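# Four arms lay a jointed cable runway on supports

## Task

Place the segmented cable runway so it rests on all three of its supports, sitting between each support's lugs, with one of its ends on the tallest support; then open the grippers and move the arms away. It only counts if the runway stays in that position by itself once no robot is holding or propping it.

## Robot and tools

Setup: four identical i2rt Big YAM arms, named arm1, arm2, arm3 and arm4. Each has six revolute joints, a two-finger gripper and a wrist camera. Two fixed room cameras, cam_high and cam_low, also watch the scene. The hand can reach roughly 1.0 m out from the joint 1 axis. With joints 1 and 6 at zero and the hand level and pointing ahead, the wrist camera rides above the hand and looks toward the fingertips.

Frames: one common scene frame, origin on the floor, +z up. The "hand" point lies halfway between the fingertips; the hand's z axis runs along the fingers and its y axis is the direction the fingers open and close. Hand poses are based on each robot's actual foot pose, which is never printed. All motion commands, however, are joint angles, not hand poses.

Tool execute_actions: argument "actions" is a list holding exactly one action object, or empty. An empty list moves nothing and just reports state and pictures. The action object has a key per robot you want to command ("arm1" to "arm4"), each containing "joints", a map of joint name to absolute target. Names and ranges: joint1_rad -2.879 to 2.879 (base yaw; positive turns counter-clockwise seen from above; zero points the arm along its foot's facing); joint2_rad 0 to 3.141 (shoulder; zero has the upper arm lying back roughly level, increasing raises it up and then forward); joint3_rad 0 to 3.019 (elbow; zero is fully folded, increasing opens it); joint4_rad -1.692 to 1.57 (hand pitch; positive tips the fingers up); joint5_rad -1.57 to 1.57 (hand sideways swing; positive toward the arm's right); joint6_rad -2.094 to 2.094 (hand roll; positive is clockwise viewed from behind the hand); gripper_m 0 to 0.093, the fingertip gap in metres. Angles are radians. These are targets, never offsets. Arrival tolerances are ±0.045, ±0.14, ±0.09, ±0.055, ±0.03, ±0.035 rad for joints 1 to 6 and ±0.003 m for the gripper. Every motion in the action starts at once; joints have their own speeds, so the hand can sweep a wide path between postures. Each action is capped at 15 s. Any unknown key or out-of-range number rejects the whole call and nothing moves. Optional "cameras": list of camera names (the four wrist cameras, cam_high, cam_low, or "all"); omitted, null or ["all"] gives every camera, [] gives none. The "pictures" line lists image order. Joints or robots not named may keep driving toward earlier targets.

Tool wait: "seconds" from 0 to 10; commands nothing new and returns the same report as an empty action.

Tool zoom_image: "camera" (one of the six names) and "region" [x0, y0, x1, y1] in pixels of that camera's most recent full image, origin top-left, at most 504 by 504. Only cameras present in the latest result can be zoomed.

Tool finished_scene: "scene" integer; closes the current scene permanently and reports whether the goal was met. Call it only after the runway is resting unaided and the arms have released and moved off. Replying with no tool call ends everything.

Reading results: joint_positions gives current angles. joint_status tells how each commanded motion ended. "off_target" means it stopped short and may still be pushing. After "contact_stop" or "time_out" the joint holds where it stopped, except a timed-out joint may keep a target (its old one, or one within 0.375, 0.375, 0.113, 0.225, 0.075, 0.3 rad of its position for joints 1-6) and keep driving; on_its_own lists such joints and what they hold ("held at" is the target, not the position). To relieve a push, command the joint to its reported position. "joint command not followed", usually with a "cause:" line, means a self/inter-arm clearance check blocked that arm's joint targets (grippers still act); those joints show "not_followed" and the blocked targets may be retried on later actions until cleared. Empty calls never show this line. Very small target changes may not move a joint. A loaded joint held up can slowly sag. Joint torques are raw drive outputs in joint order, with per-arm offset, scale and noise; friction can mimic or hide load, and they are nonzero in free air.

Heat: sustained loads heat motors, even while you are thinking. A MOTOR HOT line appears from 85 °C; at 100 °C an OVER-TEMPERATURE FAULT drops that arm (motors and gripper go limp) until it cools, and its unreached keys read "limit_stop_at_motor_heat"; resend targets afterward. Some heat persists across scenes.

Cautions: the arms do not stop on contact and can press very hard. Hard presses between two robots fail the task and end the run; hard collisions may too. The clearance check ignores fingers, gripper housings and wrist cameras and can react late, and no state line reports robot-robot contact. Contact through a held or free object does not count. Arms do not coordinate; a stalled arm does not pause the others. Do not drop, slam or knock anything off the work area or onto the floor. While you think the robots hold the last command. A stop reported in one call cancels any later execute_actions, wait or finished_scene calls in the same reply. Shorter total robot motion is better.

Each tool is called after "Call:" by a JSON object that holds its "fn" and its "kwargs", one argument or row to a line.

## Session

Call:
{"fn": "execute_actions", "kwargs": {
  "actions": []
}}

Scene clock: 0.00 s.
Joint torques (N m, as the arm reports them, + toward a larger angle): no reading
Motor temperatures (°C, as the motors report them): arm1=[23 26 28 23 25 24] | arm2=[26 28 31 24 25 22] | arm3=[22 28 29 23 24 23] | arm4=[26 24 27 23 24 25]
arm1.joint_positions: joint1_rad=-0.070 joint2_rad=+0.620 joint3_rad=+1.307 joint4_rad=-1.223 joint5_rad=-0.238 joint6_rad=-0.269 gripper_m=+0.095
arm1.joint_status: not commanded
arm1.hand: x=-0.8759 y=-0.1474 z=+1.4490 quat_wxyz=(-0.496, +0.205, -0.842, -0.049) (m; scene frame)
arm2.joint_positions: joint1_rad=-0.240 joint2_rad=+0.494 joint3_rad=+1.309 joint4_rad=-1.464 joint5_rad=-0.276 joint6_rad=+0.371 gripper_m=+0.095
arm2.joint_status: not commanded
arm2.hand: x=-0.2109 y=-0.4964 z=+1.3396 quat_wxyz=(-0.226, +0.402, -0.791, -0.402) (m; scene frame)
arm3.joint_positions: joint1_rad=-0.413 joint2_rad=+0.535 joint3_rad=+1.358 joint4_rad=-1.412 joint5_rad=+0.014 joint6_rad=-0.237 gripper_m=+0.095
arm3.joint_status: not commanded
arm3.hand: x=+0.2451 y=-0.4883 z=+1.3832 quat_wxyz=(-0.414, +0.605, -0.640, -0.230) (m; scene frame)
arm4.joint_positions: joint1_rad=-0.297 joint2_rad=+0.587 joint3_rad=+1.375 joint4_rad=-1.483 joint5_rad=+0.035 joint6_rad=-0.306 gripper_m=+0.095
arm4.joint_status: not commanded
arm4.hand: x=+0.9224 y=-0.0833 z=+1.4016 quat_wxyz=(+0.132, -0.907, -0.031, +0.398) (m; scene frame)
pictures: arm1_cam_wrist, arm2_cam_wrist, arm3_cam_wrist, arm4_cam_wrist, cam_high, cam_low
Images, in order (width x height): arm1_cam_wrist 504x504, arm2_cam_wrist 504x504, arm3_cam_wrist 504x504, arm4_cam_wrist 504x504, cam_high 504x504, cam_low 504x504.

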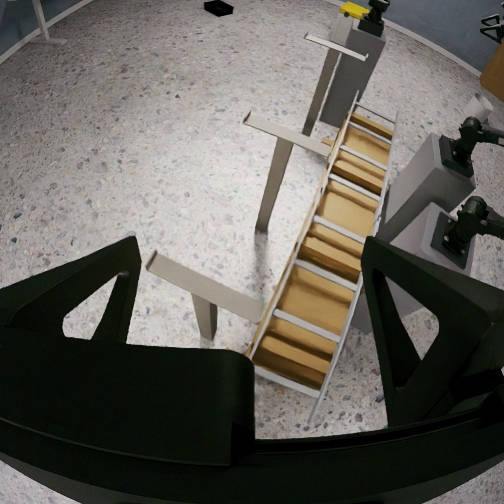

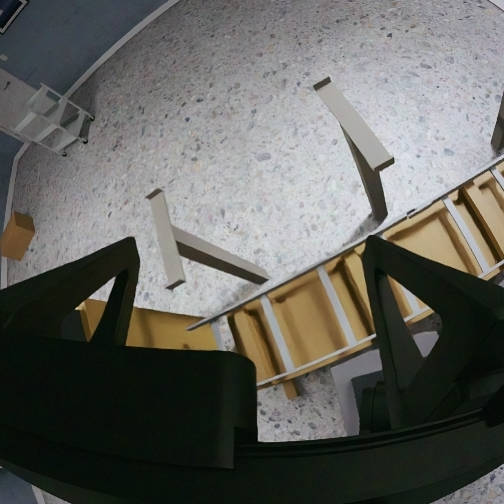

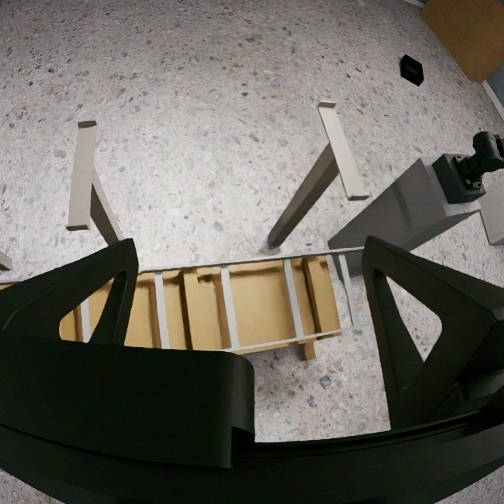

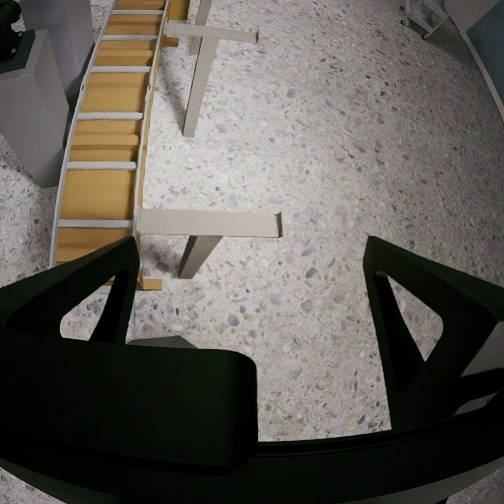

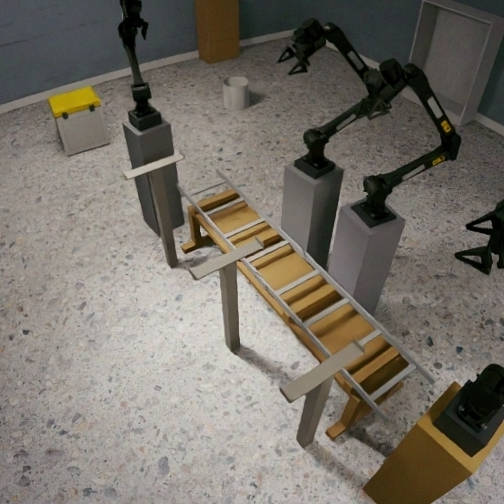

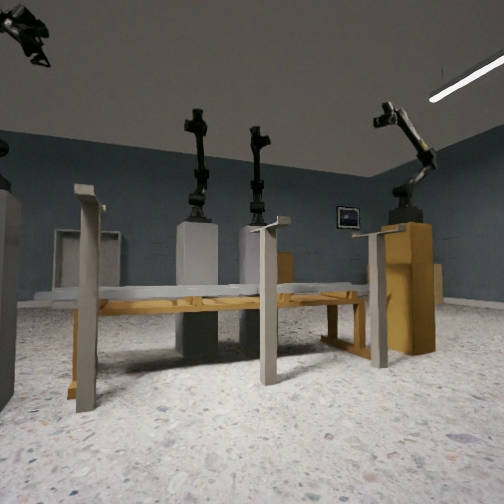

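Call:
{"fn": "execute_actions", "kwargs": {
  "actions": [
    {"arm1":{"joints":{"joint1_rad":-0.533,"joint2_rad":2.0,"joint3_rad":1.026,"joint4_rad":-0.59,"joint5_rad":0,"joint6_rad":1.04}},"arm4":{"joints":{"joint1_rad":0.51,"joint2_rad":2.0,"joint3_rad":1.026,"joint4_rad":-0.59,"joint5_rad":0,"joint6_rad":-1.06}},"arm2":{"joints":{"joint1_rad":0.47,"joint2_rad":1.9,"joint3_rad":0.9,"joint4_rad":-0.57,"joint5_rad":0,"joint6_rad":0.47}},"arm3":{"joints":{"joint1_rad":-0.587,"joint2_rad":1.9,"joint3_rad":0.9,"joint4_rad":-0.57,"joint5_rad":0,"joint6_rad":-0.587}}}
  ],
  "cameras": []
}}

Call:
{"fn": "execute_actions", "kwargs": {
  "actions": [
    {"arm1":{"joints":{"joint2_rad":2.93,"joint3_rad":1.157,"joint4_rad":0.21}},"arm4":{"joints":{"joint2_rad":2.85,"joint3_rad":1.171,"joint4_rad":0.11}},"arm2":{"joints":{"joint2_rad":2.658,"joint3_rad":0.99,"joint4_rad":0.098}},"arm3":{"joints":{"joint2_rad":2.728,"joint3_rad":1.103,"joint4_rad":0.055}}}
  ]
}}

Scene clock: 13.33 s.
Joint torques (N m, as the arm reports them, + toward a larger angle): arm1=[ -0.73 -13.76   5.98   0.87   0.19   0.13] | arm2=[ -0.87 -16.06   6.01   0.89   0.14   0.11] | arm3=[ -1.05 -12.39   5.11   1.02  -0.03  -0.14] | arm4=[ -1.01 -12.79   5.83   1.15  -0.14  -0.07]
Motor temperatures (°C, as the motors report them): arm1=[23 26 30 23 25 24] | arm2=[26 28 32 24 25 22] | arm3=[22 28 31 23 24 23] | arm4=[26 24 28 23 24 25]
arm1.joint_positions: joint1_rad=-0.539 joint2_rad=+2.015 joint3_rad=+1.020 joint4_rad=-0.604 joint5_rad=-0.002 joint6_rad=+1.023 gripper_m=+0.095
arm1.joint_status: all done
arm1.hand: x=-0.7187 y=-0.3860 z=+0.8032 quat_wxyz=(+0.011, -0.654, -0.757, +0.008) (m; scene frame)
arm2.joint_positions: joint1_rad=+0.471 joint2_rad=+1.894 joint3_rad=+0.903 joint4_rad=-0.585 joint5_rad=-0.004 joint6_rad=+0.461 gripper_m=+0.095
arm2.joint_status: all done
arm2.hand: x=-0.3714 y=-0.2756 z=+0.7428 quat_wxyz=(+0.004, +0.655, -0.755, -0.005) (m; scene frame)
arm3.joint_positions: joint1_rad=-0.581 joint2_rad=+1.901 joint3_rad=+0.896 joint4_rad=-0.580 joint5_rad=+0.001 joint6_rad=-0.579 gripper_m=+0.095
arm3.joint_status: all done
arm3.hand: x=+0.3713 y=-0.3034 z=+0.7575 quat_wxyz=(+0.003, +0.750, -0.662, +0.003) (m; scene frame)
arm4.joint_positions: joint1_rad=+0.516 joint2_rad=+1.987 joint3_rad=+1.024 joint4_rad=-0.602 joint5_rad=+0.000 joint6_rad=-1.049 gripper_m=+0.095
arm4.joint_status: all done
arm4.hand: x=+0.7454 y=-0.3804 z=+0.7758 quat_wxyz=(-0.001, -0.685, -0.729, -0.006) (m; scene frame)
pictures: none
No camera images: the call's "cameras" was empty. Leave "cameras" out to get every camera's image.

Scene clock: 15.00 s.
Joint torques (N m, as the arm reports them, + toward a larger angle): arm1=[ -0.69 -13.15  -1.45   0.82   0.19   0.12] | arm2=[  0.04 -17.78  -0.03   0.85   0.19   0.06] | arm3=[ -1.06 -14.43  -0.41   1.15  -0.03  -0.13] | arm4=[ -0.96 -14.23  -1.18   1.04  -0.14  -0.06]
Motor temperatures (°C, as the motors report them): arm1=[23 26 30 23 25 24] | arm2=[26 28 32 24 25 22] | arm3=[22 28 31 23 24 23] | arm4=[26 24 28 23 24 25]
arm1.joint_positions: joint1_rad=-0.539 joint2_rad=+2.947 joint3_rad=+1.153 joint4_rad=+0.197 joint5_rad=-0.002 joint6_rad=+1.025 gripper_m=+0.095
arm1.joint_status: all done
arm1.hand: x=-0.8413 y=-0.3381 z=+0.4444 quat_wxyz=(+0.011, -0.654, -0.756, +0.008) (m; scene frame)
arm2.joint_positions: joint1_rad=+0.471 joint2_rad=+2.657 joint3_rad=+0.986 joint4_rad=+0.082 joint5_rad=-0.004 joint6_rad=+0.461 gripper_m=+0.095
arm2.joint_status: all done
arm2.hand: x=-0.3531 y=-0.3384 z=+0.4602 quat_wxyz=(+0.007, +0.655, -0.755, +0.001) (m; scene frame)
arm3.joint_positions: joint1_rad=-0.581 joint2_rad=+2.734 joint3_rad=+1.101 joint4_rad=+0.047 joint5_rad=+0.001 joint6_rad=-0.580 gripper_m=+0.095
arm3.joint_status: all done
arm3.hand: x=+0.3546 y=-0.3393 z=+0.4499 quat_wxyz=(+0.004, +0.750, -0.662, +0.003) (m; scene frame)
arm4.joint_positions: joint1_rad=+0.516 joint2_rad=+2.859 joint3_rad=+1.168 joint4_rad=+0.098 joint5_rad=+0.000 joint6_rad=-1.050 gripper_m=+0.095
arm4.joint_status: all done
arm4.hand: x=+0.8364 y=-0.3197 z=+0.4335 quat_wxyz=(-0.004, -0.684, -0.729, -0.019) (m; scene frame)
pictures: arm1_cam_wrist, arm2_cam_wrist, arm3_cam_wrist, arm4_cam_wrist, cam_high, cam_low
Images, in order (width x height): arm1_cam_wrist 504x504, arm2_cam_wrist 504x504, arm3_cam_wrist 504x504, arm4_cam_wrist 504x504, cam_high 504x504, cam_low 504x504.

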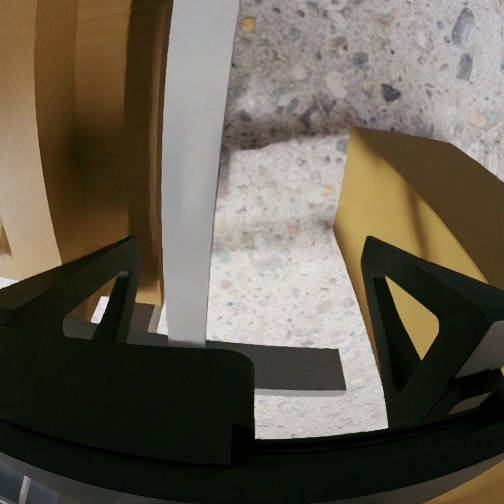

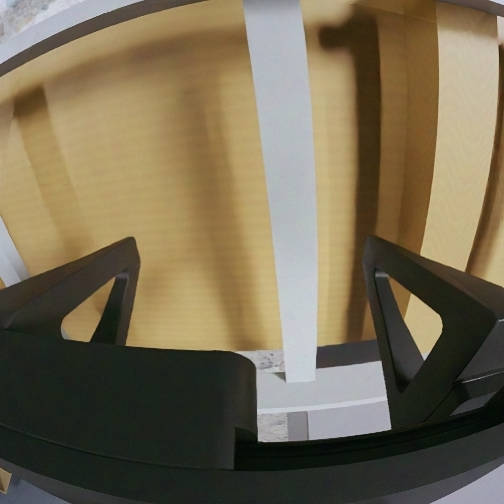

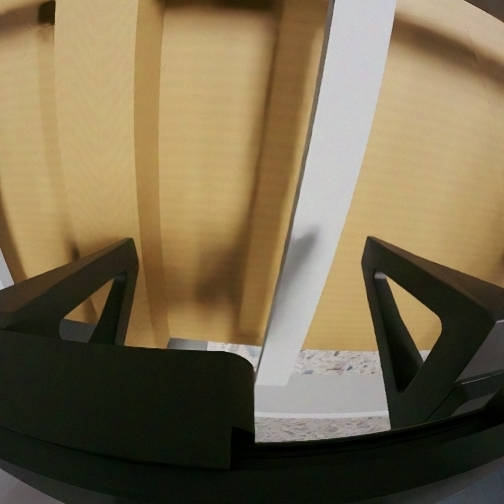

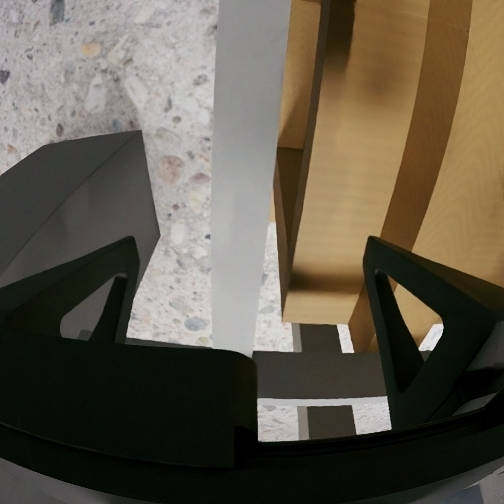

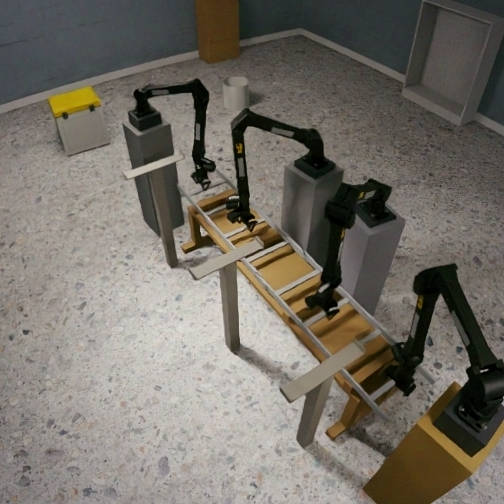

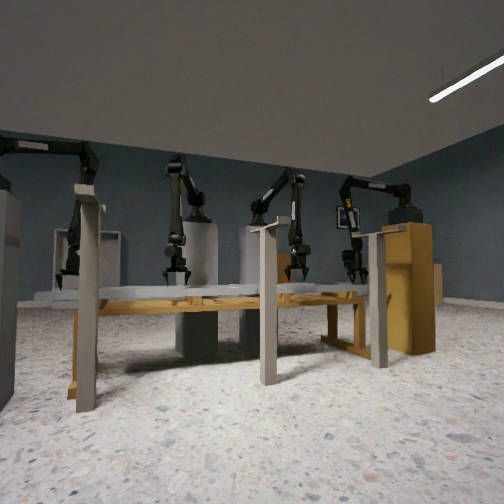

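Call:
{"fn": "execute_actions", "kwargs": {
  "actions": [
    {"arm1":{"joints":{"joint1_rad":-0.5,"joint3_rad":1.21}},"arm2":{"joints":{"joint1_rad":0.42}},"arm3":{"joints":{"joint1_rad":-0.635}}}
  ],
  "cameras": []
}}

Call:
{"fn": "execute_actions", "kwargs": {
  "actions": [
    {"arm1":{"joints":{"joint2_rad":3.13,"joint3_rad":1.36,"joint4_rad":0.2}},"arm4":{"joints":{"joint2_rad":2.99,"joint3_rad":1.31,"joint4_rad":0.14}},"arm2":{"joints":{"joint2_rad":2.88,"joint3_rad":1.11,"joint4_rad":0.2}},"arm3":{"joints":{"joint2_rad":2.92,"joint3_rad":1.225,"joint4_rad":0.125}}}
  ]
}}

Scene clock: 29.17 s.
Joint torques (N m, as the arm reports them, + toward a larger angle): arm1=[ -1.03 -13.15  -1.26   0.86   0.19   0.11] | arm2=[ -0.69 -17.69   0.2    0.97   0.14   0.06] | arm3=[ -0.53 -14.28  -0.26   0.99  -0.03  -0.14] | arm4=[ -0.98 -14.06  -1.2    1.07  -0.14  -0.06]
Motor temperatures (°C, as the motors report them): arm1=[23 27 29 23 25 24] | arm2=[26 28 31 24 25 22] | arm3=[22 29 29 23 24 23] | arm4=[26 25 27 23 24 25]
arm1.joint_positions: joint1_rad=-0.501 joint2_rad=+2.942 joint3_rad=+1.211 joint4_rad=+0.200 joint5_rad=-0.002 joint6_rad=+1.025 gripper_m=+0.095
arm1.joint_status: all done
arm1.hand: x=-0.7995 y=-0.3411 z=+0.4419 quat_wxyz=(-0.020, -0.640, -0.768, -0.003) (m; scene frame)
arm2.joint_positions: joint1_rad=+0.424 joint2_rad=+2.657 joint3_rad=+0.986 joint4_rad=+0.082 joint5_rad=-0.004 joint6_rad=+0.461 gripper_m=+0.095
arm2.joint_status: all done
arm2.hand: x=-0.3375 y=-0.3336 z=+0.4601 quat_wxyz=(+0.007, +0.637, -0.771, +0.000) (m; scene frame)
arm3.joint_positions: joint1_rad=-0.634 joint2_rad=+2.734 joint3_rad=+1.101 joint4_rad=+0.047 joint5_rad=+0.001 joint6_rad=-0.580 gripper_m=+0.095
arm3.joint_status: all done
arm3.hand: x=+0.3721 y=-0.3484 z=+0.4500 quat_wxyz=(+0.004, +0.732, -0.681, +0.003) (m; scene frame)
arm4.joint_positions: joint1_rad=+0.516 joint2_rad=+2.859 joint3_rad=+1.168 joint4_rad=+0.098 joint5_rad=+0.000 joint6_rad=-1.050 gripper_m=+0.095
arm4.joint_status: not commanded
arm4.hand: x=+0.8364 y=-0.3197 z=+0.4335 quat_wxyz=(-0.004, -0.684, -0.729, -0.019) (m; scene frame)
pictures: none
No camera images: the call's "cameras" was empty. Leave "cameras" out to get every camera's image.

Scene clock: 30.30 s.
Joint torques (N m, as the arm reports them, + toward a larger angle): arm1=[ -1.04 -12.36  -1.28   0.41   0.19   0.12] | arm2=[ -0.74 -18.19  -0.86   0.67   0.18   0.07] | arm3=[ -0.6  -14.09  -0.85   0.73  -0.03  -0.13] | arm4=[-0.77 -7.84  3.06  1.72  0.15 -0.01]
Motor temperatures (°C, as the motors report them): arm1=[23 27 29 23 25 24] | arm2=[26 28 31 24 25 22] | arm3=[22 29 29 23 24 23] | arm4=[26 25 27 23 24 25]
arm1.joint_positions: joint1_rad=-0.501 joint2_rad=+3.138 joint3_rad=+1.355 joint4_rad=+0.198 joint5_rad=-0.002 joint6_rad=+1.026 gripper_m=+0.095
arm1.joint_status: all done
arm1.hand: x=-0.8357 y=-0.3282 z=+0.3701 quat_wxyz=(+0.005, -0.640, -0.768, +0.006) (m; scene frame)
arm2.joint_positions: joint1_rad=+0.424 joint2_rad=+2.882 joint3_rad=+1.105 joint4_rad=+0.194 joint5_rad=-0.004 joint6_rad=+0.461 gripper_m=+0.095
arm2.joint_status: all done
arm2.hand: x=-0.3325 y=-0.3542 z=+0.3812 quat_wxyz=(+0.006, +0.637, -0.771, -0.002) (m; scene frame)
arm3.joint_positions: joint1_rad=-0.634 joint2_rad=+2.928 joint3_rad=+1.223 joint4_rad=+0.123 joint5_rad=+0.001 joint6_rad=-0.580 gripper_m=+0.095
arm3.joint_status: all done
arm3.hand: x=+0.3643 y=-0.3628 z=+0.3788 quat_wxyz=(+0.002, +0.732, -0.681, +0.002) (m; scene frame)
arm4.joint_positions: joint1_rad=+0.513 joint2_rad=+2.898 joint3_rad=+1.269 joint4_rad=+0.117 joint5_rad=-0.007 joint6_rad=-1.054 gripper_m=+0.095
arm4.joint_status: all done
arm4.hand: x=+0.7991 y=-0.3443 z=+0.4160 quat_wxyz=(+0.002, -0.684, -0.729, +0.021) (m; scene frame)
pictures: arm1_cam_wrist, arm2_cam_wrist, arm3_cam_wrist, arm4_cam_wrist, cam_high, cam_low
Images, in order (width x height): arm1_cam_wrist 504x504, arm2_cam_wrist 504x504, arm3_cam_wrist 504x504, arm4_cam_wrist 504x504, cam_high 504x504, cam_low 504x504.

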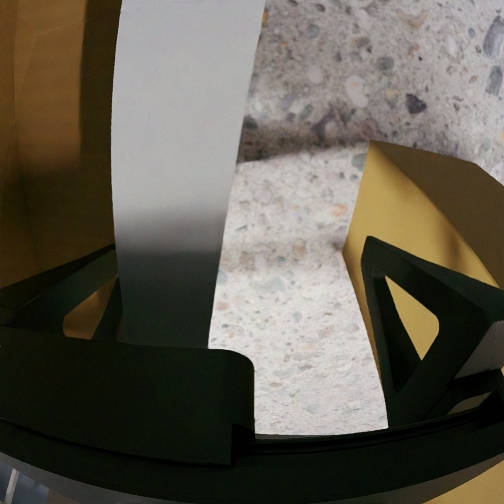

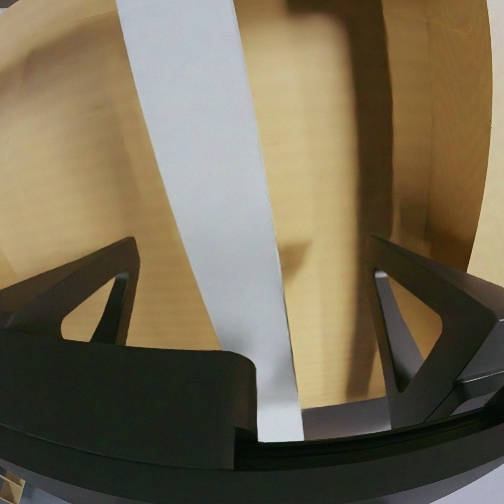

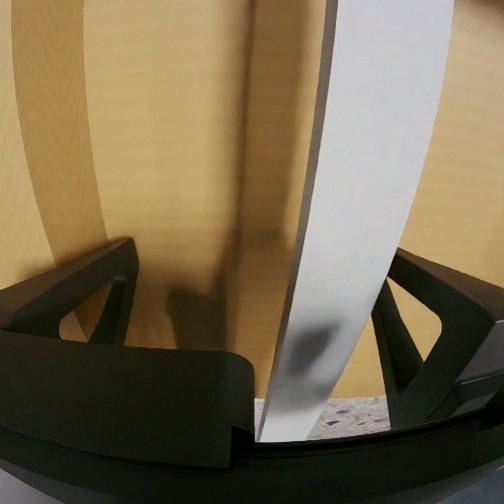

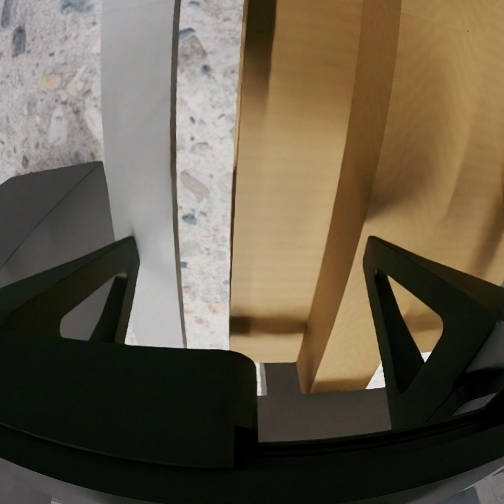

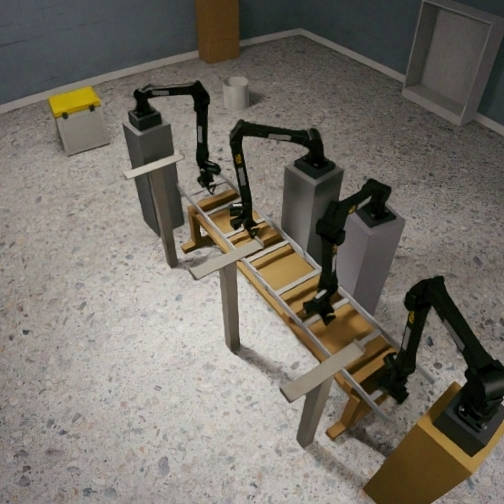

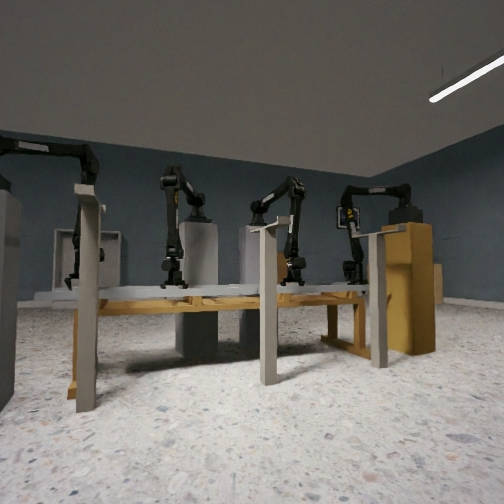

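Call:
{"fn": "execute_actions", "kwargs": {
  "actions": [
    {"arm4":{"joints":{"joint2_rad":2.8,"joint3_rad":1.15,"joint4_rad":0.08}}}
  ],
  "cameras": []
}}

Call:
{"fn": "execute_actions", "kwargs": {
  "actions": [
    {"arm4":{"joints":{"joint2_rad":3.0,"joint4_rad":0.22}},"arm1":{"joints":{"joint3_rad":1.4}},"arm3":{"joints":{"joint1_rad":-0.68}}}
  ],
  "cameras": ["arm4_cam_wrist","arm1_cam_wrist","arm3_cam_wrist"]
}}

Scene clock: 41.00 s.
Joint torques (N m, as the arm reports them, + toward a larger angle): arm1=[ -1.04 -12.35  -1.3    0.4    0.19   0.12] | arm2=[ -0.33 -17.93  -0.92   0.74   0.14   0.09] | arm3=[ -0.52 -14.29  -0.78   0.68  -0.03  -0.13] | arm4=[ -0.75 -14.66  -0.98   0.32  -0.05  -0.02]
Motor temperatures (°C, as the motors report them): arm1=[23 27 29 23 25 24] | arm2=[26 28 31 24 25 22] | arm3=[22 29 29 23 24 23] | arm4=[26 25 27 23 24 25]
arm1.joint_positions: joint1_rad=-0.501 joint2_rad=+3.138 joint3_rad=+1.355 joint4_rad=+0.198 joint5_rad=-0.002 joint6_rad=+1.026 gripper_m=+0.095
arm1.joint_status: not commanded
arm1.hand: x=-0.8357 y=-0.3282 z=+0.3701 quat_wxyz=(+0.005, -0.640, -0.768, +0.006) (m; scene frame)
arm2.joint_positions: joint1_rad=+0.424 joint2_rad=+2.882 joint3_rad=+1.105 joint4_rad=+0.194 joint5_rad=-0.004 joint6_rad=+0.461 gripper_m=+0.095
arm2.joint_status: not commanded
arm2.hand: x=-0.3325 y=-0.3542 z=+0.3812 quat_wxyz=(+0.006, +0.637, -0.771, -0.002) (m; scene frame)
arm3.joint_positions: joint1_rad=-0.634 joint2_rad=+2.928 joint3_rad=+1.223 joint4_rad=+0.123 joint5_rad=+0.001 joint6_rad=-0.580 gripper_m=+0.095
arm3.joint_status: not commanded
arm3.hand: x=+0.3643 y=-0.3628 z=+0.3788 quat_wxyz=(+0.002, +0.732, -0.681, +0.002) (m; scene frame)
arm4.joint_positions: joint1_rad=+0.513 joint2_rad=+2.816 joint3_rad=+1.147 joint4_rad=+0.085 joint5_rad=-0.002 joint6_rad=-1.054 gripper_m=+0.095
arm4.joint_status: all done
arm4.hand: x=+0.8289 y=-0.3239 z=+0.4488 quat_wxyz=(-0.004, -0.684, -0.729, -0.015) (m; scene frame)
pictures: none
No camera images: the call's "cameras" was empty. Leave "cameras" out to get every camera's image.

Scene clock: 41.93 s.
Joint torques (N m, as the arm reports them, + toward a larger angle): arm1=[ -1.1  -12.85  -1.3    0.49   0.18   0.11] | arm2=[ -0.57 -17.81  -0.79   0.67   0.12   0.1 ] | arm3=[ -0.96 -14.18  -0.81   0.67  -0.03  -0.14] | arm4=[ -0.73 -11.08  -3.77   0.37  -0.27   0.01]
Motor temperatures (°C, as the motors report them): arm1=[23 27 29 23 25 24] | arm2=[26 28 31 24 25 22] | arm3=[22 29 29 23 24 23] | arm4=[26 25 27 23 24 25]
arm1.joint_positions: joint1_rad=-0.501 joint2_rad=+3.138 joint3_rad=+1.401 joint4_rad=+0.198 joint5_rad=-0.002 joint6_rad=+1.026 gripper_m=+0.095
arm1.joint_status: all done
arm1.hand: x=-0.8091 y=-0.3383 z=+0.3671 quat_wxyz=(-0.017, -0.640, -0.768, -0.001) (m; scene frame)
arm2.joint_positions: joint1_rad=+0.424 joint2_rad=+2.882 joint3_rad=+1.105 joint4_rad=+0.194 joint5_rad=-0.004 joint6_rad=+0.461 gripper_m=+0.095
arm2.joint_status: not commanded
arm2.hand: x=-0.3325 y=-0.3542 z=+0.3812 quat_wxyz=(+0.006, +0.637, -0.771, -0.002) (m; scene frame)
arm3.joint_positions: joint1_rad=-0.677 joint2_rad=+2.928 joint3_rad=+1.223 joint4_rad=+0.123 joint5_rad=+0.001 joint6_rad=-0.580 gripper_m=+0.095
arm3.joint_status: all done
arm3.hand: x=+0.3771 y=-0.3703 z=+0.3788 quat_wxyz=(+0.002, +0.717, -0.697, +0.002) (m; scene frame)
arm4.joint_positions: joint1_rad=+0.512 joint2_rad=+2.983 joint3_rad=+1.160 joint4_rad=+0.224 joint5_rad=+0.003 joint6_rad=-1.056 gripper_m=+0.095
arm4.joint_status: all done
arm4.hand: x=+0.8769 y=-0.2908 z=+0.3961 quat_wxyz=(-0.003, -0.683, -0.730, -0.023) (m; scene frame)
pictures: arm1_cam_wrist, arm3_cam_wrist, arm4_cam_wrist
Images, in order (width x height): arm1_cam_wrist 504x504, arm3_cam_wrist 504x504, arm4_cam_wrist 504x504.

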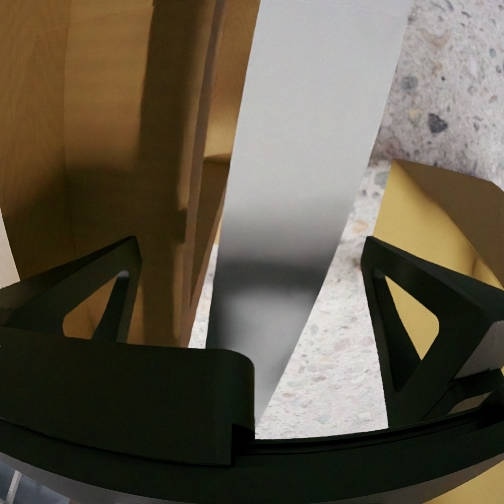

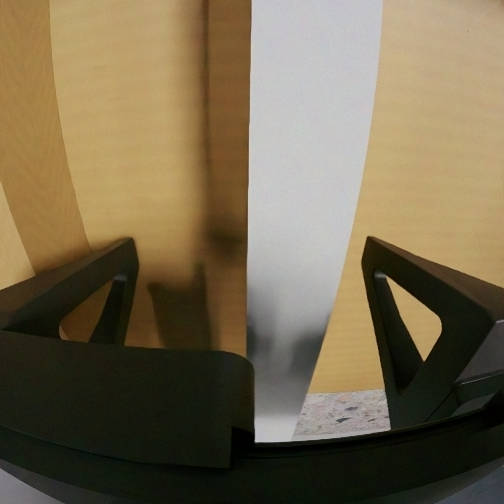

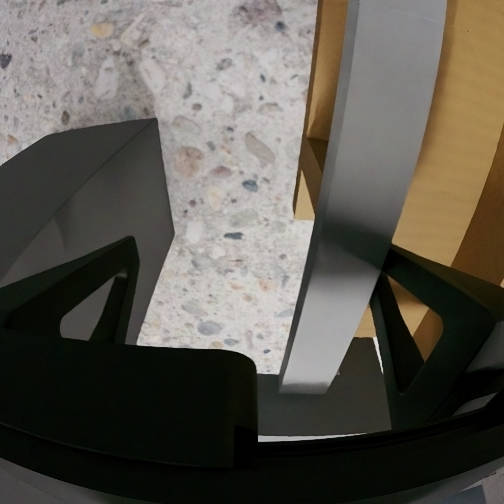

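Call:
{"fn": "execute_actions", "kwargs": {
  "actions": [
    {"arm4":{"joints":{"joint2_rad":3.03,"joint3_rad":1.235,"joint4_rad":0.2}}}
  ],
  "cameras": ["arm4_cam_wrist"]
}}

Call:
{"fn": "execute_actions", "kwargs": {
  "actions": [
    {"arm1":{"joints":{"gripper_m":0}},"arm4":{"joints":{"gripper_m":0}},"arm2":{"joints":{"gripper_m":0}},"arm3":{"joints":{"gripper_m":0}}}
  ],
  "cameras": ["arm4_cam_wrist"]
}}

Scene clock: 48.37 s.
Joint torques (N m, as the arm reports them, + toward a larger angle): arm1=[ -1.13 -12.8   -1.3    0.48   0.18   0.11] | arm2=[ -1.07 -17.92  -0.79   0.73   0.16   0.03] | arm3=[ -0.78 -14.18  -0.79   0.68  -0.03  -0.13] | arm4=[ -0.7  -10.88  -2.22   0.17  -0.23   0.01]
Motor temperatures (°C, as the motors report them): arm1=[23 27 28 23 25 24] | arm2=[26 29 31 24 25 22] | arm3=[22 29 29 23 24 23] | arm4=[26 25 27 23 24 25]
arm1.joint_positions: joint1_rad=-0.501 joint2_rad=+3.138 joint3_rad=+1.401 joint4_rad=+0.198 joint5_rad=-0.002 joint6_rad=+1.026 gripper_m=+0.095
arm1.joint_status: not commanded
arm1.hand: x=-0.8091 y=-0.3383 z=+0.3671 quat_wxyz=(-0.017, -0.640, -0.768, -0.001) (m; scene frame)
arm2.joint_positions: joint1_rad=+0.424 joint2_rad=+2.882 joint3_rad=+1.105 joint4_rad=+0.194 joint5_rad=-0.004 joint6_rad=+0.461 gripper_m=+0.095
arm2.joint_status: not commanded
arm2.hand: x=-0.3325 y=-0.3542 z=+0.3812 quat_wxyz=(+0.006, +0.637, -0.771, -0.002) (m; scene frame)
arm3.joint_positions: joint1_rad=-0.677 joint2_rad=+2.928 joint3_rad=+1.223 joint4_rad=+0.123 joint5_rad=+0.001 joint6_rad=-0.580 gripper_m=+0.095
arm3.joint_status: not commanded
arm3.hand: x=+0.3771 y=-0.3703 z=+0.3788 quat_wxyz=(+0.002, +0.717, -0.697, +0.002) (m; scene frame)
arm4.joint_positions: joint1_rad=+0.512 joint2_rad=+3.003 joint3_rad=+1.235 joint4_rad=+0.211 joint5_rad=+0.002 joint6_rad=-1.056 gripper_m=+0.095
arm4.joint_status: all done
arm4.hand: x=+0.8520 y=-0.3073 z=+0.3828 quat_wxyz=(+0.001, -0.683, -0.730, -0.003) (m; scene frame)
pictures: arm4_cam_wrist
Images, in order (width x height): arm4_cam_wrist 504x504.

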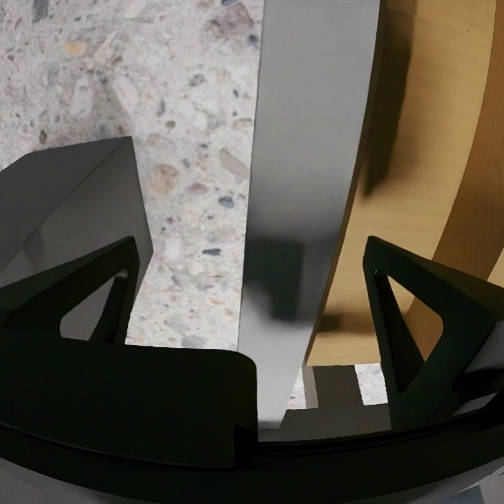

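Scene clock: 49.30 s.
Joint torques (N m, as the arm reports them, + toward a larger angle): arm1=[ -1.05 -12.84  -1.29   0.5    0.23  -0.86] | arm2=[ -0.83 -17.73  -1.03   0.52   0.21   0.47] | arm3=[  0.87 -14.29  -1.51   0.55  -0.56  -0.13] | arm4=[  0.24 -11.12  -3.11   0.13  -0.2   -0.38]
Motor temperatures (°C, as the motors report them): arm1=[23 27 28 23 25 24] | arm2=[26 29 31 24 25 22] | arm3=[22 29 29 23 24 23] | arm4=[26 25 27 23 24 25]
arm1.joint_positions: joint1_rad=-0.501 joint2_rad=+3.138 joint3_rad=+1.401 joint4_rad=+0.198 joint5_rad=-0.003 joint6_rad=+1.122 gripper_m=+0.025
arm1.joint_status: gripper_m off_target (ended at +0.025, target +0.000)
arm1.hand: x=-0.8092 y=-0.3382 z=+0.3671 quat_wxyz=(-0.016, -0.676, -0.737, -0.003) (m; scene frame)
arm2.joint_positions: joint1_rad=+0.427 joint2_rad=+2.882 joint3_rad=+1.107 joint4_rad=+0.195 joint5_rad=-0.006 joint6_rad=+0.420 gripper_m=+0.027
arm2.joint_status: gripper_m off_target (ended at +0.027, target +0.000)
arm2.hand: x=-0.3342 y=-0.3536 z=+0.3812 quat_wxyz=(+0.006, +0.654, -0.756, -0.004) (m; scene frame)
arm3.joint_positions: joint1_rad=-0.696 joint2_rad=+2.927 joint3_rad=+1.233 joint4_rad=+0.126 joint5_rad=+0.015 joint6_rad=-0.580 gripper_m=+0.024
arm3.joint_status: gripper_m off_target (ended at +0.024, target +0.000)
arm3.hand: x=+0.3892 y=-0.3689 z=+0.3786 quat_wxyz=(-0.006, +0.710, -0.704, +0.008) (m; scene frame)
arm4.joint_positions: joint1_rad=+0.502 joint2_rad=+3.003 joint3_rad=+1.246 joint4_rad=+0.212 joint5_rad=+0.001 joint6_rad=-1.022 gripper_m=+0.025
arm4.joint_status: gripper_m off_target (ended at +0.025, target +0.000)
arm4.hand: x=+0.8436 y=-0.3087 z=+0.3821 quat_wxyz=(+0.002, -0.700, -0.715, +0.004) (m; scene frame)
pictures: arm4_cam_wrist
Images, in order (width x height): arm4_cam_wrist 504x504.

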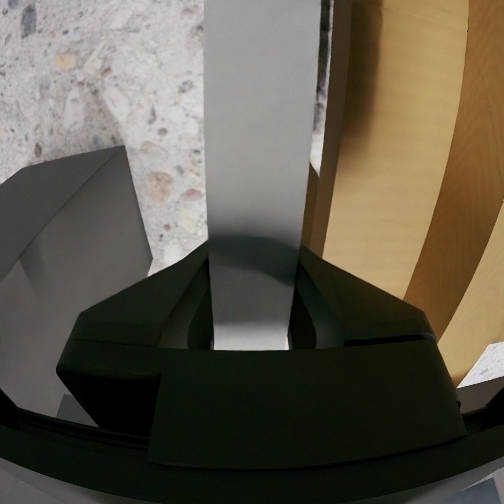

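Call:
{"fn": "execute_actions", "kwargs": {
  "actions": [
    {"arm1":{"joints":{"joint1_rad":-0.52,"joint2_rad":2.651,"joint3_rad":1.0,"joint4_rad":0.09}},"arm4":{"joints":{"joint2_rad":2.587,"joint3_rad":0.95,"joint4_rad":0.061}},"arm2":{"joints":{"joint1_rad":0.45,"joint2_rad":2.392,"joint3_rad":0.888,"joint4_rad":-0.066}},"arm3":{"joints":{"joint1_rad":-0.66,"joint2_rad":2.465,"joint3_rad":0.97,"joint4_rad":-0.085}}}
  ],
  "cameras": []
}}

Call:
{"fn": "execute_actions", "kwargs": {
  "actions": [
    {"arm1":{"joints":{"joint1_rad":-0.536,"joint2_rad":2.053,"joint3_rad":0.802,"joint4_rad":-0.319}},"arm4":{"joints":{"joint2_rad":1.988,"joint3_rad":0.797,"joint4_rad":-0.379}},"arm2":{"joints":{"joint1_rad":0.476,"joint2_rad":1.813,"joint3_rad":0.815,"joint4_rad":-0.572}},"arm3":{"joints":{"joint1_rad":-0.64,"joint2_rad":1.92,"joint3_rad":0.87,"joint4_rad":-0.538}}}
  ],
  "cameras": ["cam_high","cam_low"]
}}

Call:
{"fn": "execute_actions", "kwargs": {
  "actions": [
    {"arm1":{"joints":{"joint2_rad":1.50,"joint3_rad":0.89,"joint4_rad":-0.94}},"arm4":{"joints":{"joint2_rad":1.47,"joint3_rad":0.91,"joint4_rad":-0.99}},"arm2":{"joints":{"joint2_rad":1.37,"joint3_rad":1.0,"joint4_rad":-1.18}},"arm3":{"joints":{"joint2_rad":1.47,"joint3_rad":1.04,"joint4_rad":-1.13}}}
  ],
  "cameras": ["cam_high","cam_low"]
}}

Scene clock: 65.00 s.
Joint torques (N m, as the arm reports them, + toward a larger angle): arm1=[ -0.87 -15.74  -1.12   0.16   0.02  -1.1 ] | arm2=[ -1.45 -25.16   1.3   -0.11   0.16   0.84] | arm3=[  1.43 -20.97  -0.86  -1.28  -0.16  -0.24] | arm4=[  0.86 -14.71  -1.79  -0.16  -0.73  -0.36]
Motor temperatures (°C, as the motors report them): arm1=[23 27 28 23 25 24] | arm2=[26 29 31 24 25 22] | arm3=[22 29 29 23 24 23] | arm4=[26 25 27 23 24 25]
arm1.joint_positions: joint1_rad=-0.523 joint2_rad=+2.701 joint3_rad=+1.001 joint4_rad=+0.094 joint5_rad=+0.002 joint6_rad=+1.147 gripper_m=+0.023
arm1.joint_status: all done
arm1.hand: x=-0.8208 y=-0.3408 z=+0.5318 quat_wxyz=(+0.014, -0.693, -0.720, +0.012) (m; scene frame)
arm2.joint_positions: joint1_rad=+0.463 joint2_rad=+2.474 joint3_rad=+0.878 joint4_rad=-0.055 joint5_rad=-0.004 joint6_rad=+0.385 gripper_m=+0.026
arm2.joint_status: all done
arm2.hand: x=-0.3451 y=-0.3519 z=+0.5238 quat_wxyz=(+0.020, +0.680, -0.732, +0.029) (m; scene frame)
arm3.joint_positions: joint1_rad=-0.678 joint2_rad=+2.570 joint3_rad=+0.981 joint4_rad=-0.050 joint5_rad=+0.005 joint6_rad=-0.569 gripper_m=+0.024
arm3.joint_status: all done
arm3.hand: x=+0.3784 y=-0.3702 z=+0.5101 quat_wxyz=(+0.029, +0.713, -0.701, +0.010) (m; scene frame)
arm4.joint_positions: joint1_rad=+0.491 joint2_rad=+2.613 joint3_rad=+0.957 joint4_rad=+0.078 joint5_rad=+0.014 joint6_rad=-1.024 gripper_m=+0.025
arm4.joint_status: all done
arm4.hand: x=+0.8326 y=-0.3088 z=+0.5240 quat_wxyz=(+0.005, -0.703, -0.711, -0.013) (m; scene frame)
pictures: none
No camera images: the call's "cameras" was empty. Leave "cameras" out to get every camera's image.

Scene clock: 66.27 s.
Joint torques (N m, as the arm reports them, + toward a larger angle): arm1=[ -1.15 -15.36   5.83   0.85   0.44  -1.03] | arm2=[ -0.43 -24.06   8.44  -0.45   0.11   0.85] | arm3=[  1.43 -19.93   6.27  -1.11  -0.34  -0.31] | arm4=[  1.46 -14.51   4.92   0.42  -1.02  -0.37]
Motor temperatures (°C, as the motors report them): arm1=[23 27 28 23 25 24] | arm2=[26 29 31 24 25 22] | arm3=[22 29 29 23 24 23] | arm4=[26 25 27 23 24 25]
arm1.joint_positions: joint1_rad=-0.537 joint2_rad=+2.113 joint3_rad=+0.763 joint4_rad=-0.338 joint5_rad=-0.008 joint6_rad=+1.140 gripper_m=+0.023
arm1.joint_status: all done
arm1.hand: x=-0.8261 y=-0.3394 z=+0.7287 quat_wxyz=(+0.054, -0.695, -0.717, +0.022) (m; scene frame)
arm2.joint_positions: joint1_rad=+0.480 joint2_rad=+1.914 joint3_rad=+0.772 joint4_rad=-0.558 joint5_rad=-0.003 joint6_rad=+0.384 gripper_m=+0.025
arm2.joint_status: all done
arm2.hand: x=-0.3513 y=-0.3470 z=+0.7124 quat_wxyz=(+0.030, +0.686, -0.725, +0.051) (m; scene frame)
arm3.joint_positions: joint1_rad=-0.663 joint2_rad=+2.034 joint3_rad=+0.828 joint4_rad=-0.515 joint5_rad=+0.010 joint6_rad=-0.562 gripper_m=+0.024
arm3.joint_status: all done
arm3.hand: x=+0.3723 y=-0.3708 z=+0.6978 quat_wxyz=(+0.069, +0.714, -0.696, +0.022) (m; scene frame)
arm4.joint_positions: joint1_rad=+0.485 joint2_rad=+2.032 joint3_rad=+0.774 joint4_rad=-0.378 joint5_rad=+0.021 joint6_rad=-1.023 gripper_m=+0.025
arm4.joint_status: all done
arm4.hand: x=+0.8255 y=-0.3101 z=+0.7181 quat_wxyz=(+0.002, -0.704, -0.709, -0.043) (m; scene frame)
pictures: cam_high, cam_low
Images, in order (width x height): cam_high 504x504, cam_low 504x504.

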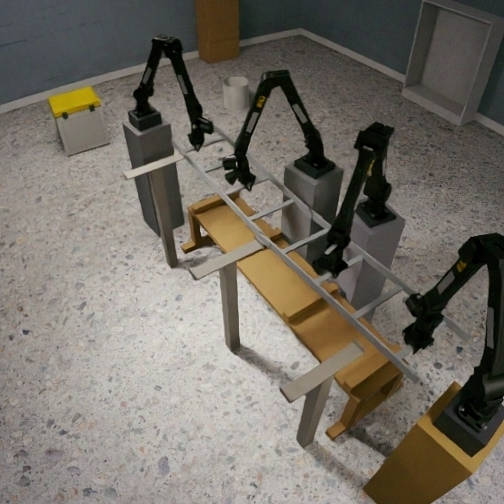

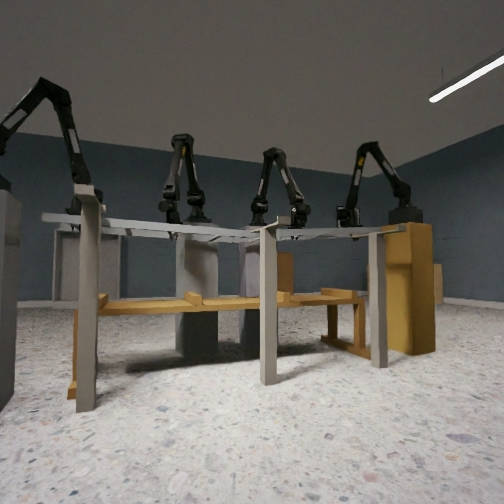

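Scene clock: 68.90 s.
Joint torques (N m, as the arm reports them, + toward a larger angle): arm1=[ -0.02 -10.24  15.24  -0.09  -0.11  -0.91] | arm2=[ -0.51 -18.24  18.35  -1.74   0.05   0.87] | arm3=[  1.77 -16.68  15.94  -1.8   -0.87  -0.24] | arm4=[  1.6  -10.2   14.34   0.24  -0.8   -0.37]
Motor temperatures (°C, as the motors report them): arm1=[23 27 29 23 25 24] | arm2=[26 29 32 24 25 23] | arm3=[22 29 31 23 24 23] | arm4=[26 25 27 23 24 25]
arm1.joint_positions: joint1_rad=-0.549 joint2_rad=+1.527 joint3_rad=+0.804 joint4_rad=-0.932 joint5_rad=+0.005 joint6_rad=+1.128 gripper_m=+0.023
arm1.joint_status: all done
arm1.hand: x=-0.8198 y=-0.3464 z=+0.9401 quat_wxyz=(+0.036, -0.695, -0.718, +0.022) (m; scene frame)
arm2.joint_positions: joint1_rad=+0.479 joint2_rad=+1.439 joint3_rad=+0.893 joint4_rad=-1.126 joint5_rad=-0.002 joint6_rad=+0.379 gripper_m=+0.025
arm2.joint_status: joint3_rad time_out (moved +0.121 of +0.228); the others done
arm2.on_its_own: joint3_rad reads +0.893 and still pushes toward +1.000 since a time_out
arm2.hand: x=-0.3487 y=-0.3476 z=+0.9115 quat_wxyz=(+0.023, +0.688, -0.724, +0.038) (m; scene frame)
arm3.joint_positions: joint1_rad=-0.667 joint2_rad=+1.565 joint3_rad=+0.916 joint4_rad=-1.089 joint5_rad=+0.024 joint6_rad=-0.568 gripper_m=+0.024
arm3.joint_status: joint3_rad time_out (moved +0.089 of +0.212); the others done
arm3.on_its_own: joint3_rad reads +0.916 and still pushes toward +1.029 since a time_out
arm3.hand: x=+0.3743 y=-0.3735 z=+0.8953 quat_wxyz=(+0.075, +0.715, -0.694, +0.031) (m; scene frame)
arm4.joint_positions: joint1_rad=+0.486 joint2_rad=+1.491 joint3_rad=+0.840 joint4_rad=-0.985 joint5_rad=+0.016 joint6_rad=-1.024 gripper_m=+0.025
arm4.joint_status: all done
arm4.hand: x=+0.8276 y=-0.3105 z=+0.9246 quat_wxyz=(-0.001, -0.704, -0.709, -0.042) (m; scene frame)
pictures: cam_high, cam_low
Images, in order (width x height): cam_high 504x504, cam_low 504x504.

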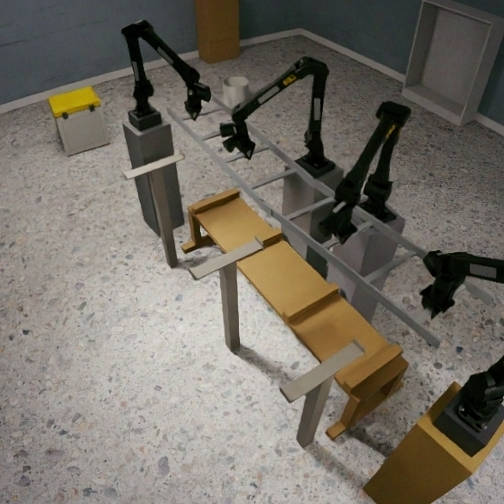

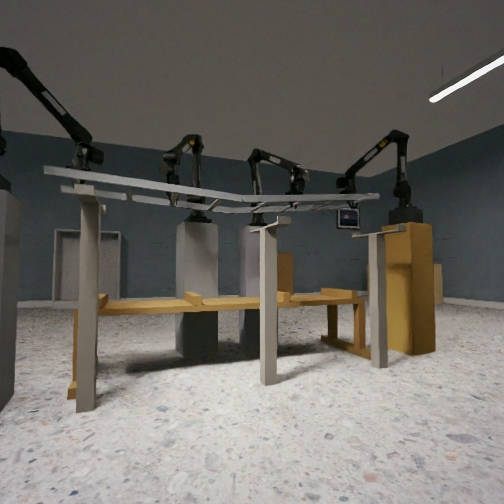

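Call:
{"fn": "execute_actions", "kwargs": {
  "actions": [
    {"arm1":{"joints":{"joint1_rad":0.02,"joint2_rad":1.39,"joint3_rad":0.81,"joint4_rad":-0.99,"joint6_rad":1.69}},"arm4":{"joints":{"joint1_rad":-0.04,"joint2_rad":1.32,"joint3_rad":0.81,"joint4_rad":-1.06,"joint6_rad":-1.55}},"arm2":{"joints":{"joint1_rad":0.328,"joint2_rad":1.66,"joint3_rad":1.53,"joint4_rad":-1.4,"joint6_rad":0.23}},"arm3":{"joints":{"joint1_rad":-0.45,"joint2_rad":1.72,"joint3_rad":1.53,"joint4_rad":-1.38,"joint6_rad":-0.35}}}
  ],
  "cameras": ["cam_high","cam_low"]
}}

Scene clock: 78.83 s.
Joint torques (N m, as the arm reports them, + toward a larger angle): arm1=[ 2.35 -8.83 11.63  1.26 -1.05  0.14] | arm2=[ -3.09 -34.13  19.53  -4.25   0.68  -0.14] | arm3=[  2.71 -26.63  16.69  -3.61  -0.7    0.18] | arm4=[-2.7  -9.28 11.53  1.54  0.56 -0.33]
Motor temperatures (°C, as the motors report them): arm1=[23 27 31 23 25 24] | arm2=[26 29 36 24 25 23] | arm3=[22 30 36 23 25 23] | arm4=[26 25 29 23 24 25]
arm1.joint_positions: joint1_rad=-0.021 joint2_rad=+1.413 joint3_rad=+0.767 joint4_rad=-1.019 joint5_rad=+0.028 joint6_rad=+1.674 gripper_m=+0.023
arm1.joint_status: all done
arm1.hand: x=-0.8201 y=-0.1783 z=+0.9646 quat_wxyz=(+0.016, -0.701, -0.711, +0.050) (m; scene frame)
arm2.joint_positions: joint1_rad=+0.372 joint2_rad=+1.816 joint3_rad=+1.410 joint4_rad=-1.279 joint5_rad=-0.018 joint6_rad=+0.240 gripper_m=+0.025
arm2.joint_status: joint2_rad time_out (moved +0.377 of +0.221); joint3_rad time_out (moved +0.517 of +0.637); joint4_rad time_out (moved -0.153 of -0.274); the others done
arm2.on_its_own: joint2_rad reads +1.816 and still pushes toward +1.660 since a time_out; joint3_rad reads +1.410 and still pushes toward +1.523 since a time_out; joint4_rad reads -1.279 and still pushes toward -1.400 since a time_out
arm2.hand: x=-0.3513 y=-0.1808 z=+0.9273 quat_wxyz=(+0.039, +0.699, -0.713, +0.036) (m; scene frame)
arm3.joint_positions: joint1_rad=-0.488 joint2_rad=+1.882 joint3_rad=+1.412 joint4_rad=-1.305 joint5_rad=+0.019 joint6_rad=-0.375 gripper_m=+0.024
arm3.joint_status: joint2_rad time_out (moved +0.317 of +0.155); joint3_rad time_out (moved +0.496 of +0.614); joint4_rad time_out (moved -0.215 of -0.291); the others done
arm3.on_its_own: joint2_rad reads +1.882 and still pushes toward +1.720 since a time_out; joint3_rad reads +1.412 and still pushes toward +1.525 since a time_out; joint4_rad reads -1.305 and still pushes toward -1.380 since a time_out
arm3.hand: x=+0.3678 y=-0.2123 z=+0.9160 quat_wxyz=(+0.086, +0.709, -0.698, +0.050) (m; scene frame)
arm4.joint_positions: joint1_rad=-0.015 joint2_rad=+1.353 joint3_rad=+0.775 joint4_rad=-1.088 joint5_rad=-0.017 joint6_rad=-1.517 gripper_m=+0.025
arm4.joint_status: all done
arm4.hand: x=+0.8220 y=-0.1494 z=+0.9507 quat_wxyz=(-0.039, -0.707, -0.705, -0.038) (m; scene frame)
pictures: cam_high, cam_low
Images, in order (width x height): cam_high 504x504, cam_low 504x504.

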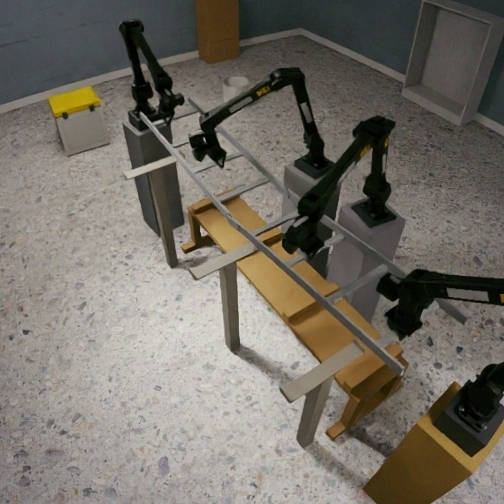

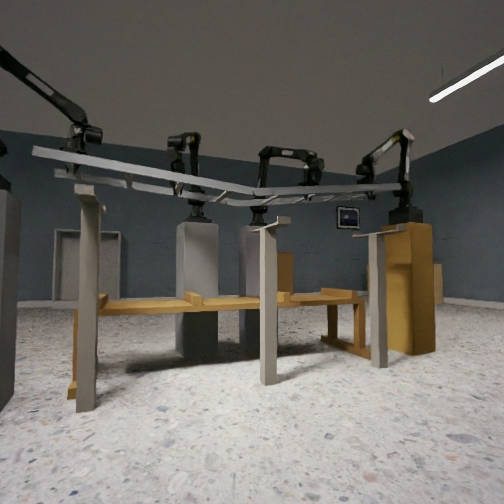

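Call:
{"fn": "execute_actions", "kwargs": {
  "actions": [
    {"arm1":{"joints":{"joint1_rad":0.56,"joint2_rad":1.53,"joint3_rad":0.94,"joint4_rad":-0.92,"joint6_rad":2.08}},"arm4":{"joints":{"joint1_rad":-0.58,"joint2_rad":1.49,"joint3_rad":0.96,"joint4_rad":-0.97,"joint6_rad":-2.06}},"arm2":{"joints":{"joint1_rad":0.23,"joint2_rad":2.08,"joint3_rad":2.2,"joint4_rad":-1.45,"joint6_rad":0.16}},"arm3":{"joints":{"joint1_rad":-0.33,"joint2_rad":2.12,"joint3_rad":2.2,"joint4_rad":-1.42,"joint6_rad":-0.25}}}
  ],
  "cameras": ["cam_high","cam_low"]
}}

Scene clock: 93.80 s.
Joint torques (N m, as the arm reports them, + toward a larger angle): arm1=[  7.19 -11.71  13.95   0.41  -0.75  -0.04] | arm2=[ -6.09 -44.86  20.17  -2.92   1.33  -0.14] | arm3=[  2.5  -34.81  17.58  -1.42  -0.81   0.02] | arm4=[ -1.19 -11.74  14.9    1.41  -0.1    0.24]
Motor temperatures (°C, as the motors report them): arm1=[23 27 32 23 25 24] | arm2=[26 31 40 25 26 22] | arm3=[22 31 40 24 25 23] | arm4=[26 25 30 23 24 25]
arm1.joint_positions: joint1_rad=+0.461 joint2_rad=+1.566 joint3_rad=+0.869 joint4_rad=-0.926 joint5_rad=+0.020 joint6_rad=+2.082 gripper_m=+0.024
arm1.joint_status: joint1_rad time_out (moved +0.482 of +0.581); the others done
arm1.on_its_own: joint1_rad reads +0.461 and still pushes toward +0.560 since a time_out
arm1.hand: x=-0.8239 y=-0.0056 z=+0.9412 quat_wxyz=(-0.006, -0.675, -0.737, +0.033) (m; scene frame)
arm2.joint_positions: joint1_rad=+0.318 joint2_rad=+2.273 joint3_rad=+2.053 joint4_rad=-1.363 joint5_rad=-0.037 joint6_rad=+0.172 gripper_m=+0.025
arm2.joint_status: joint1_rad time_out (moved -0.054 of -0.142); joint2_rad time_out (moved +0.457 of +0.264); joint3_rad time_out (moved +0.642 of +0.790); joint4_rad time_out (moved -0.084 of -0.171); the others done
arm2.on_its_own: joint1_rad reads +0.318 and still pushes toward +0.230 since a time_out; joint2_rad reads +2.273 and still pushes toward +2.080 since a time_out; joint3_rad reads +2.053 and still pushes toward +2.165 since a time_out; joint4_rad reads -1.363 and still pushes toward -1.450 since a time_out
arm2.hand: x=-0.3589 y=+0.0070 z=+0.8891 quat_wxyz=(+0.020, +0.705, -0.709, -0.013) (m; scene frame)
arm3.joint_positions: joint1_rad=-0.366 joint2_rad=+2.317 joint3_rad=+2.055 joint4_rad=-1.383 joint5_rad=+0.023 joint6_rad=-0.258 gripper_m=+0.024
arm3.joint_status: joint2_rad time_out (moved +0.435 of +0.238); joint3_rad time_out (moved +0.643 of +0.788); the others done
arm3.on_its_own: joint2_rad reads +2.317 and still pushes toward +2.120 since a time_out; joint3_rad reads +2.055 and still pushes toward +2.168 since a time_out
arm3.hand: x=+0.3557 y=-0.0131 z=+0.8791 quat_wxyz=(+0.023, +0.713, -0.700, +0.029) (m; scene frame)
arm4.joint_positions: joint1_rad=-0.575 joint2_rad=+1.526 joint3_rad=+0.885 joint4_rad=-0.994 joint5_rad=-0.001 joint6_rad=-2.076 gripper_m=+0.025
arm4.joint_status: all done
arm4.hand: x=+0.8070 y=+0.0459 z=+0.9292 quat_wxyz=(-0.032, -0.707, -0.706, -0.017) (m; scene frame)
pictures: cam_high, cam_low
Images, in order (width x height): cam_high 504x504, cam_low 504x504.

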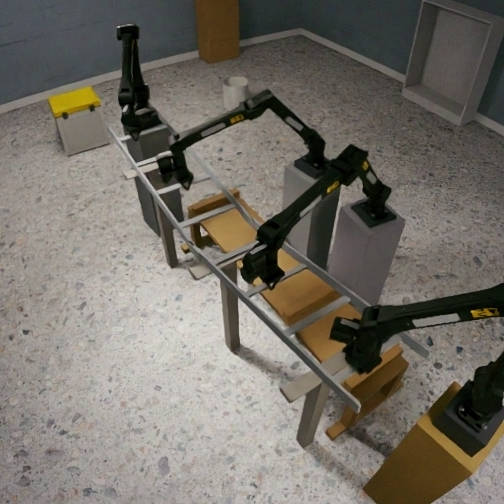

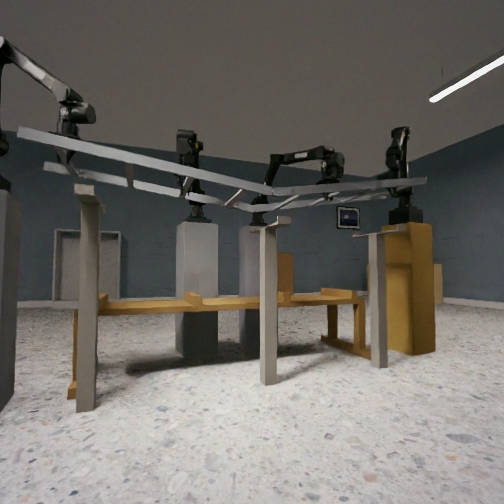

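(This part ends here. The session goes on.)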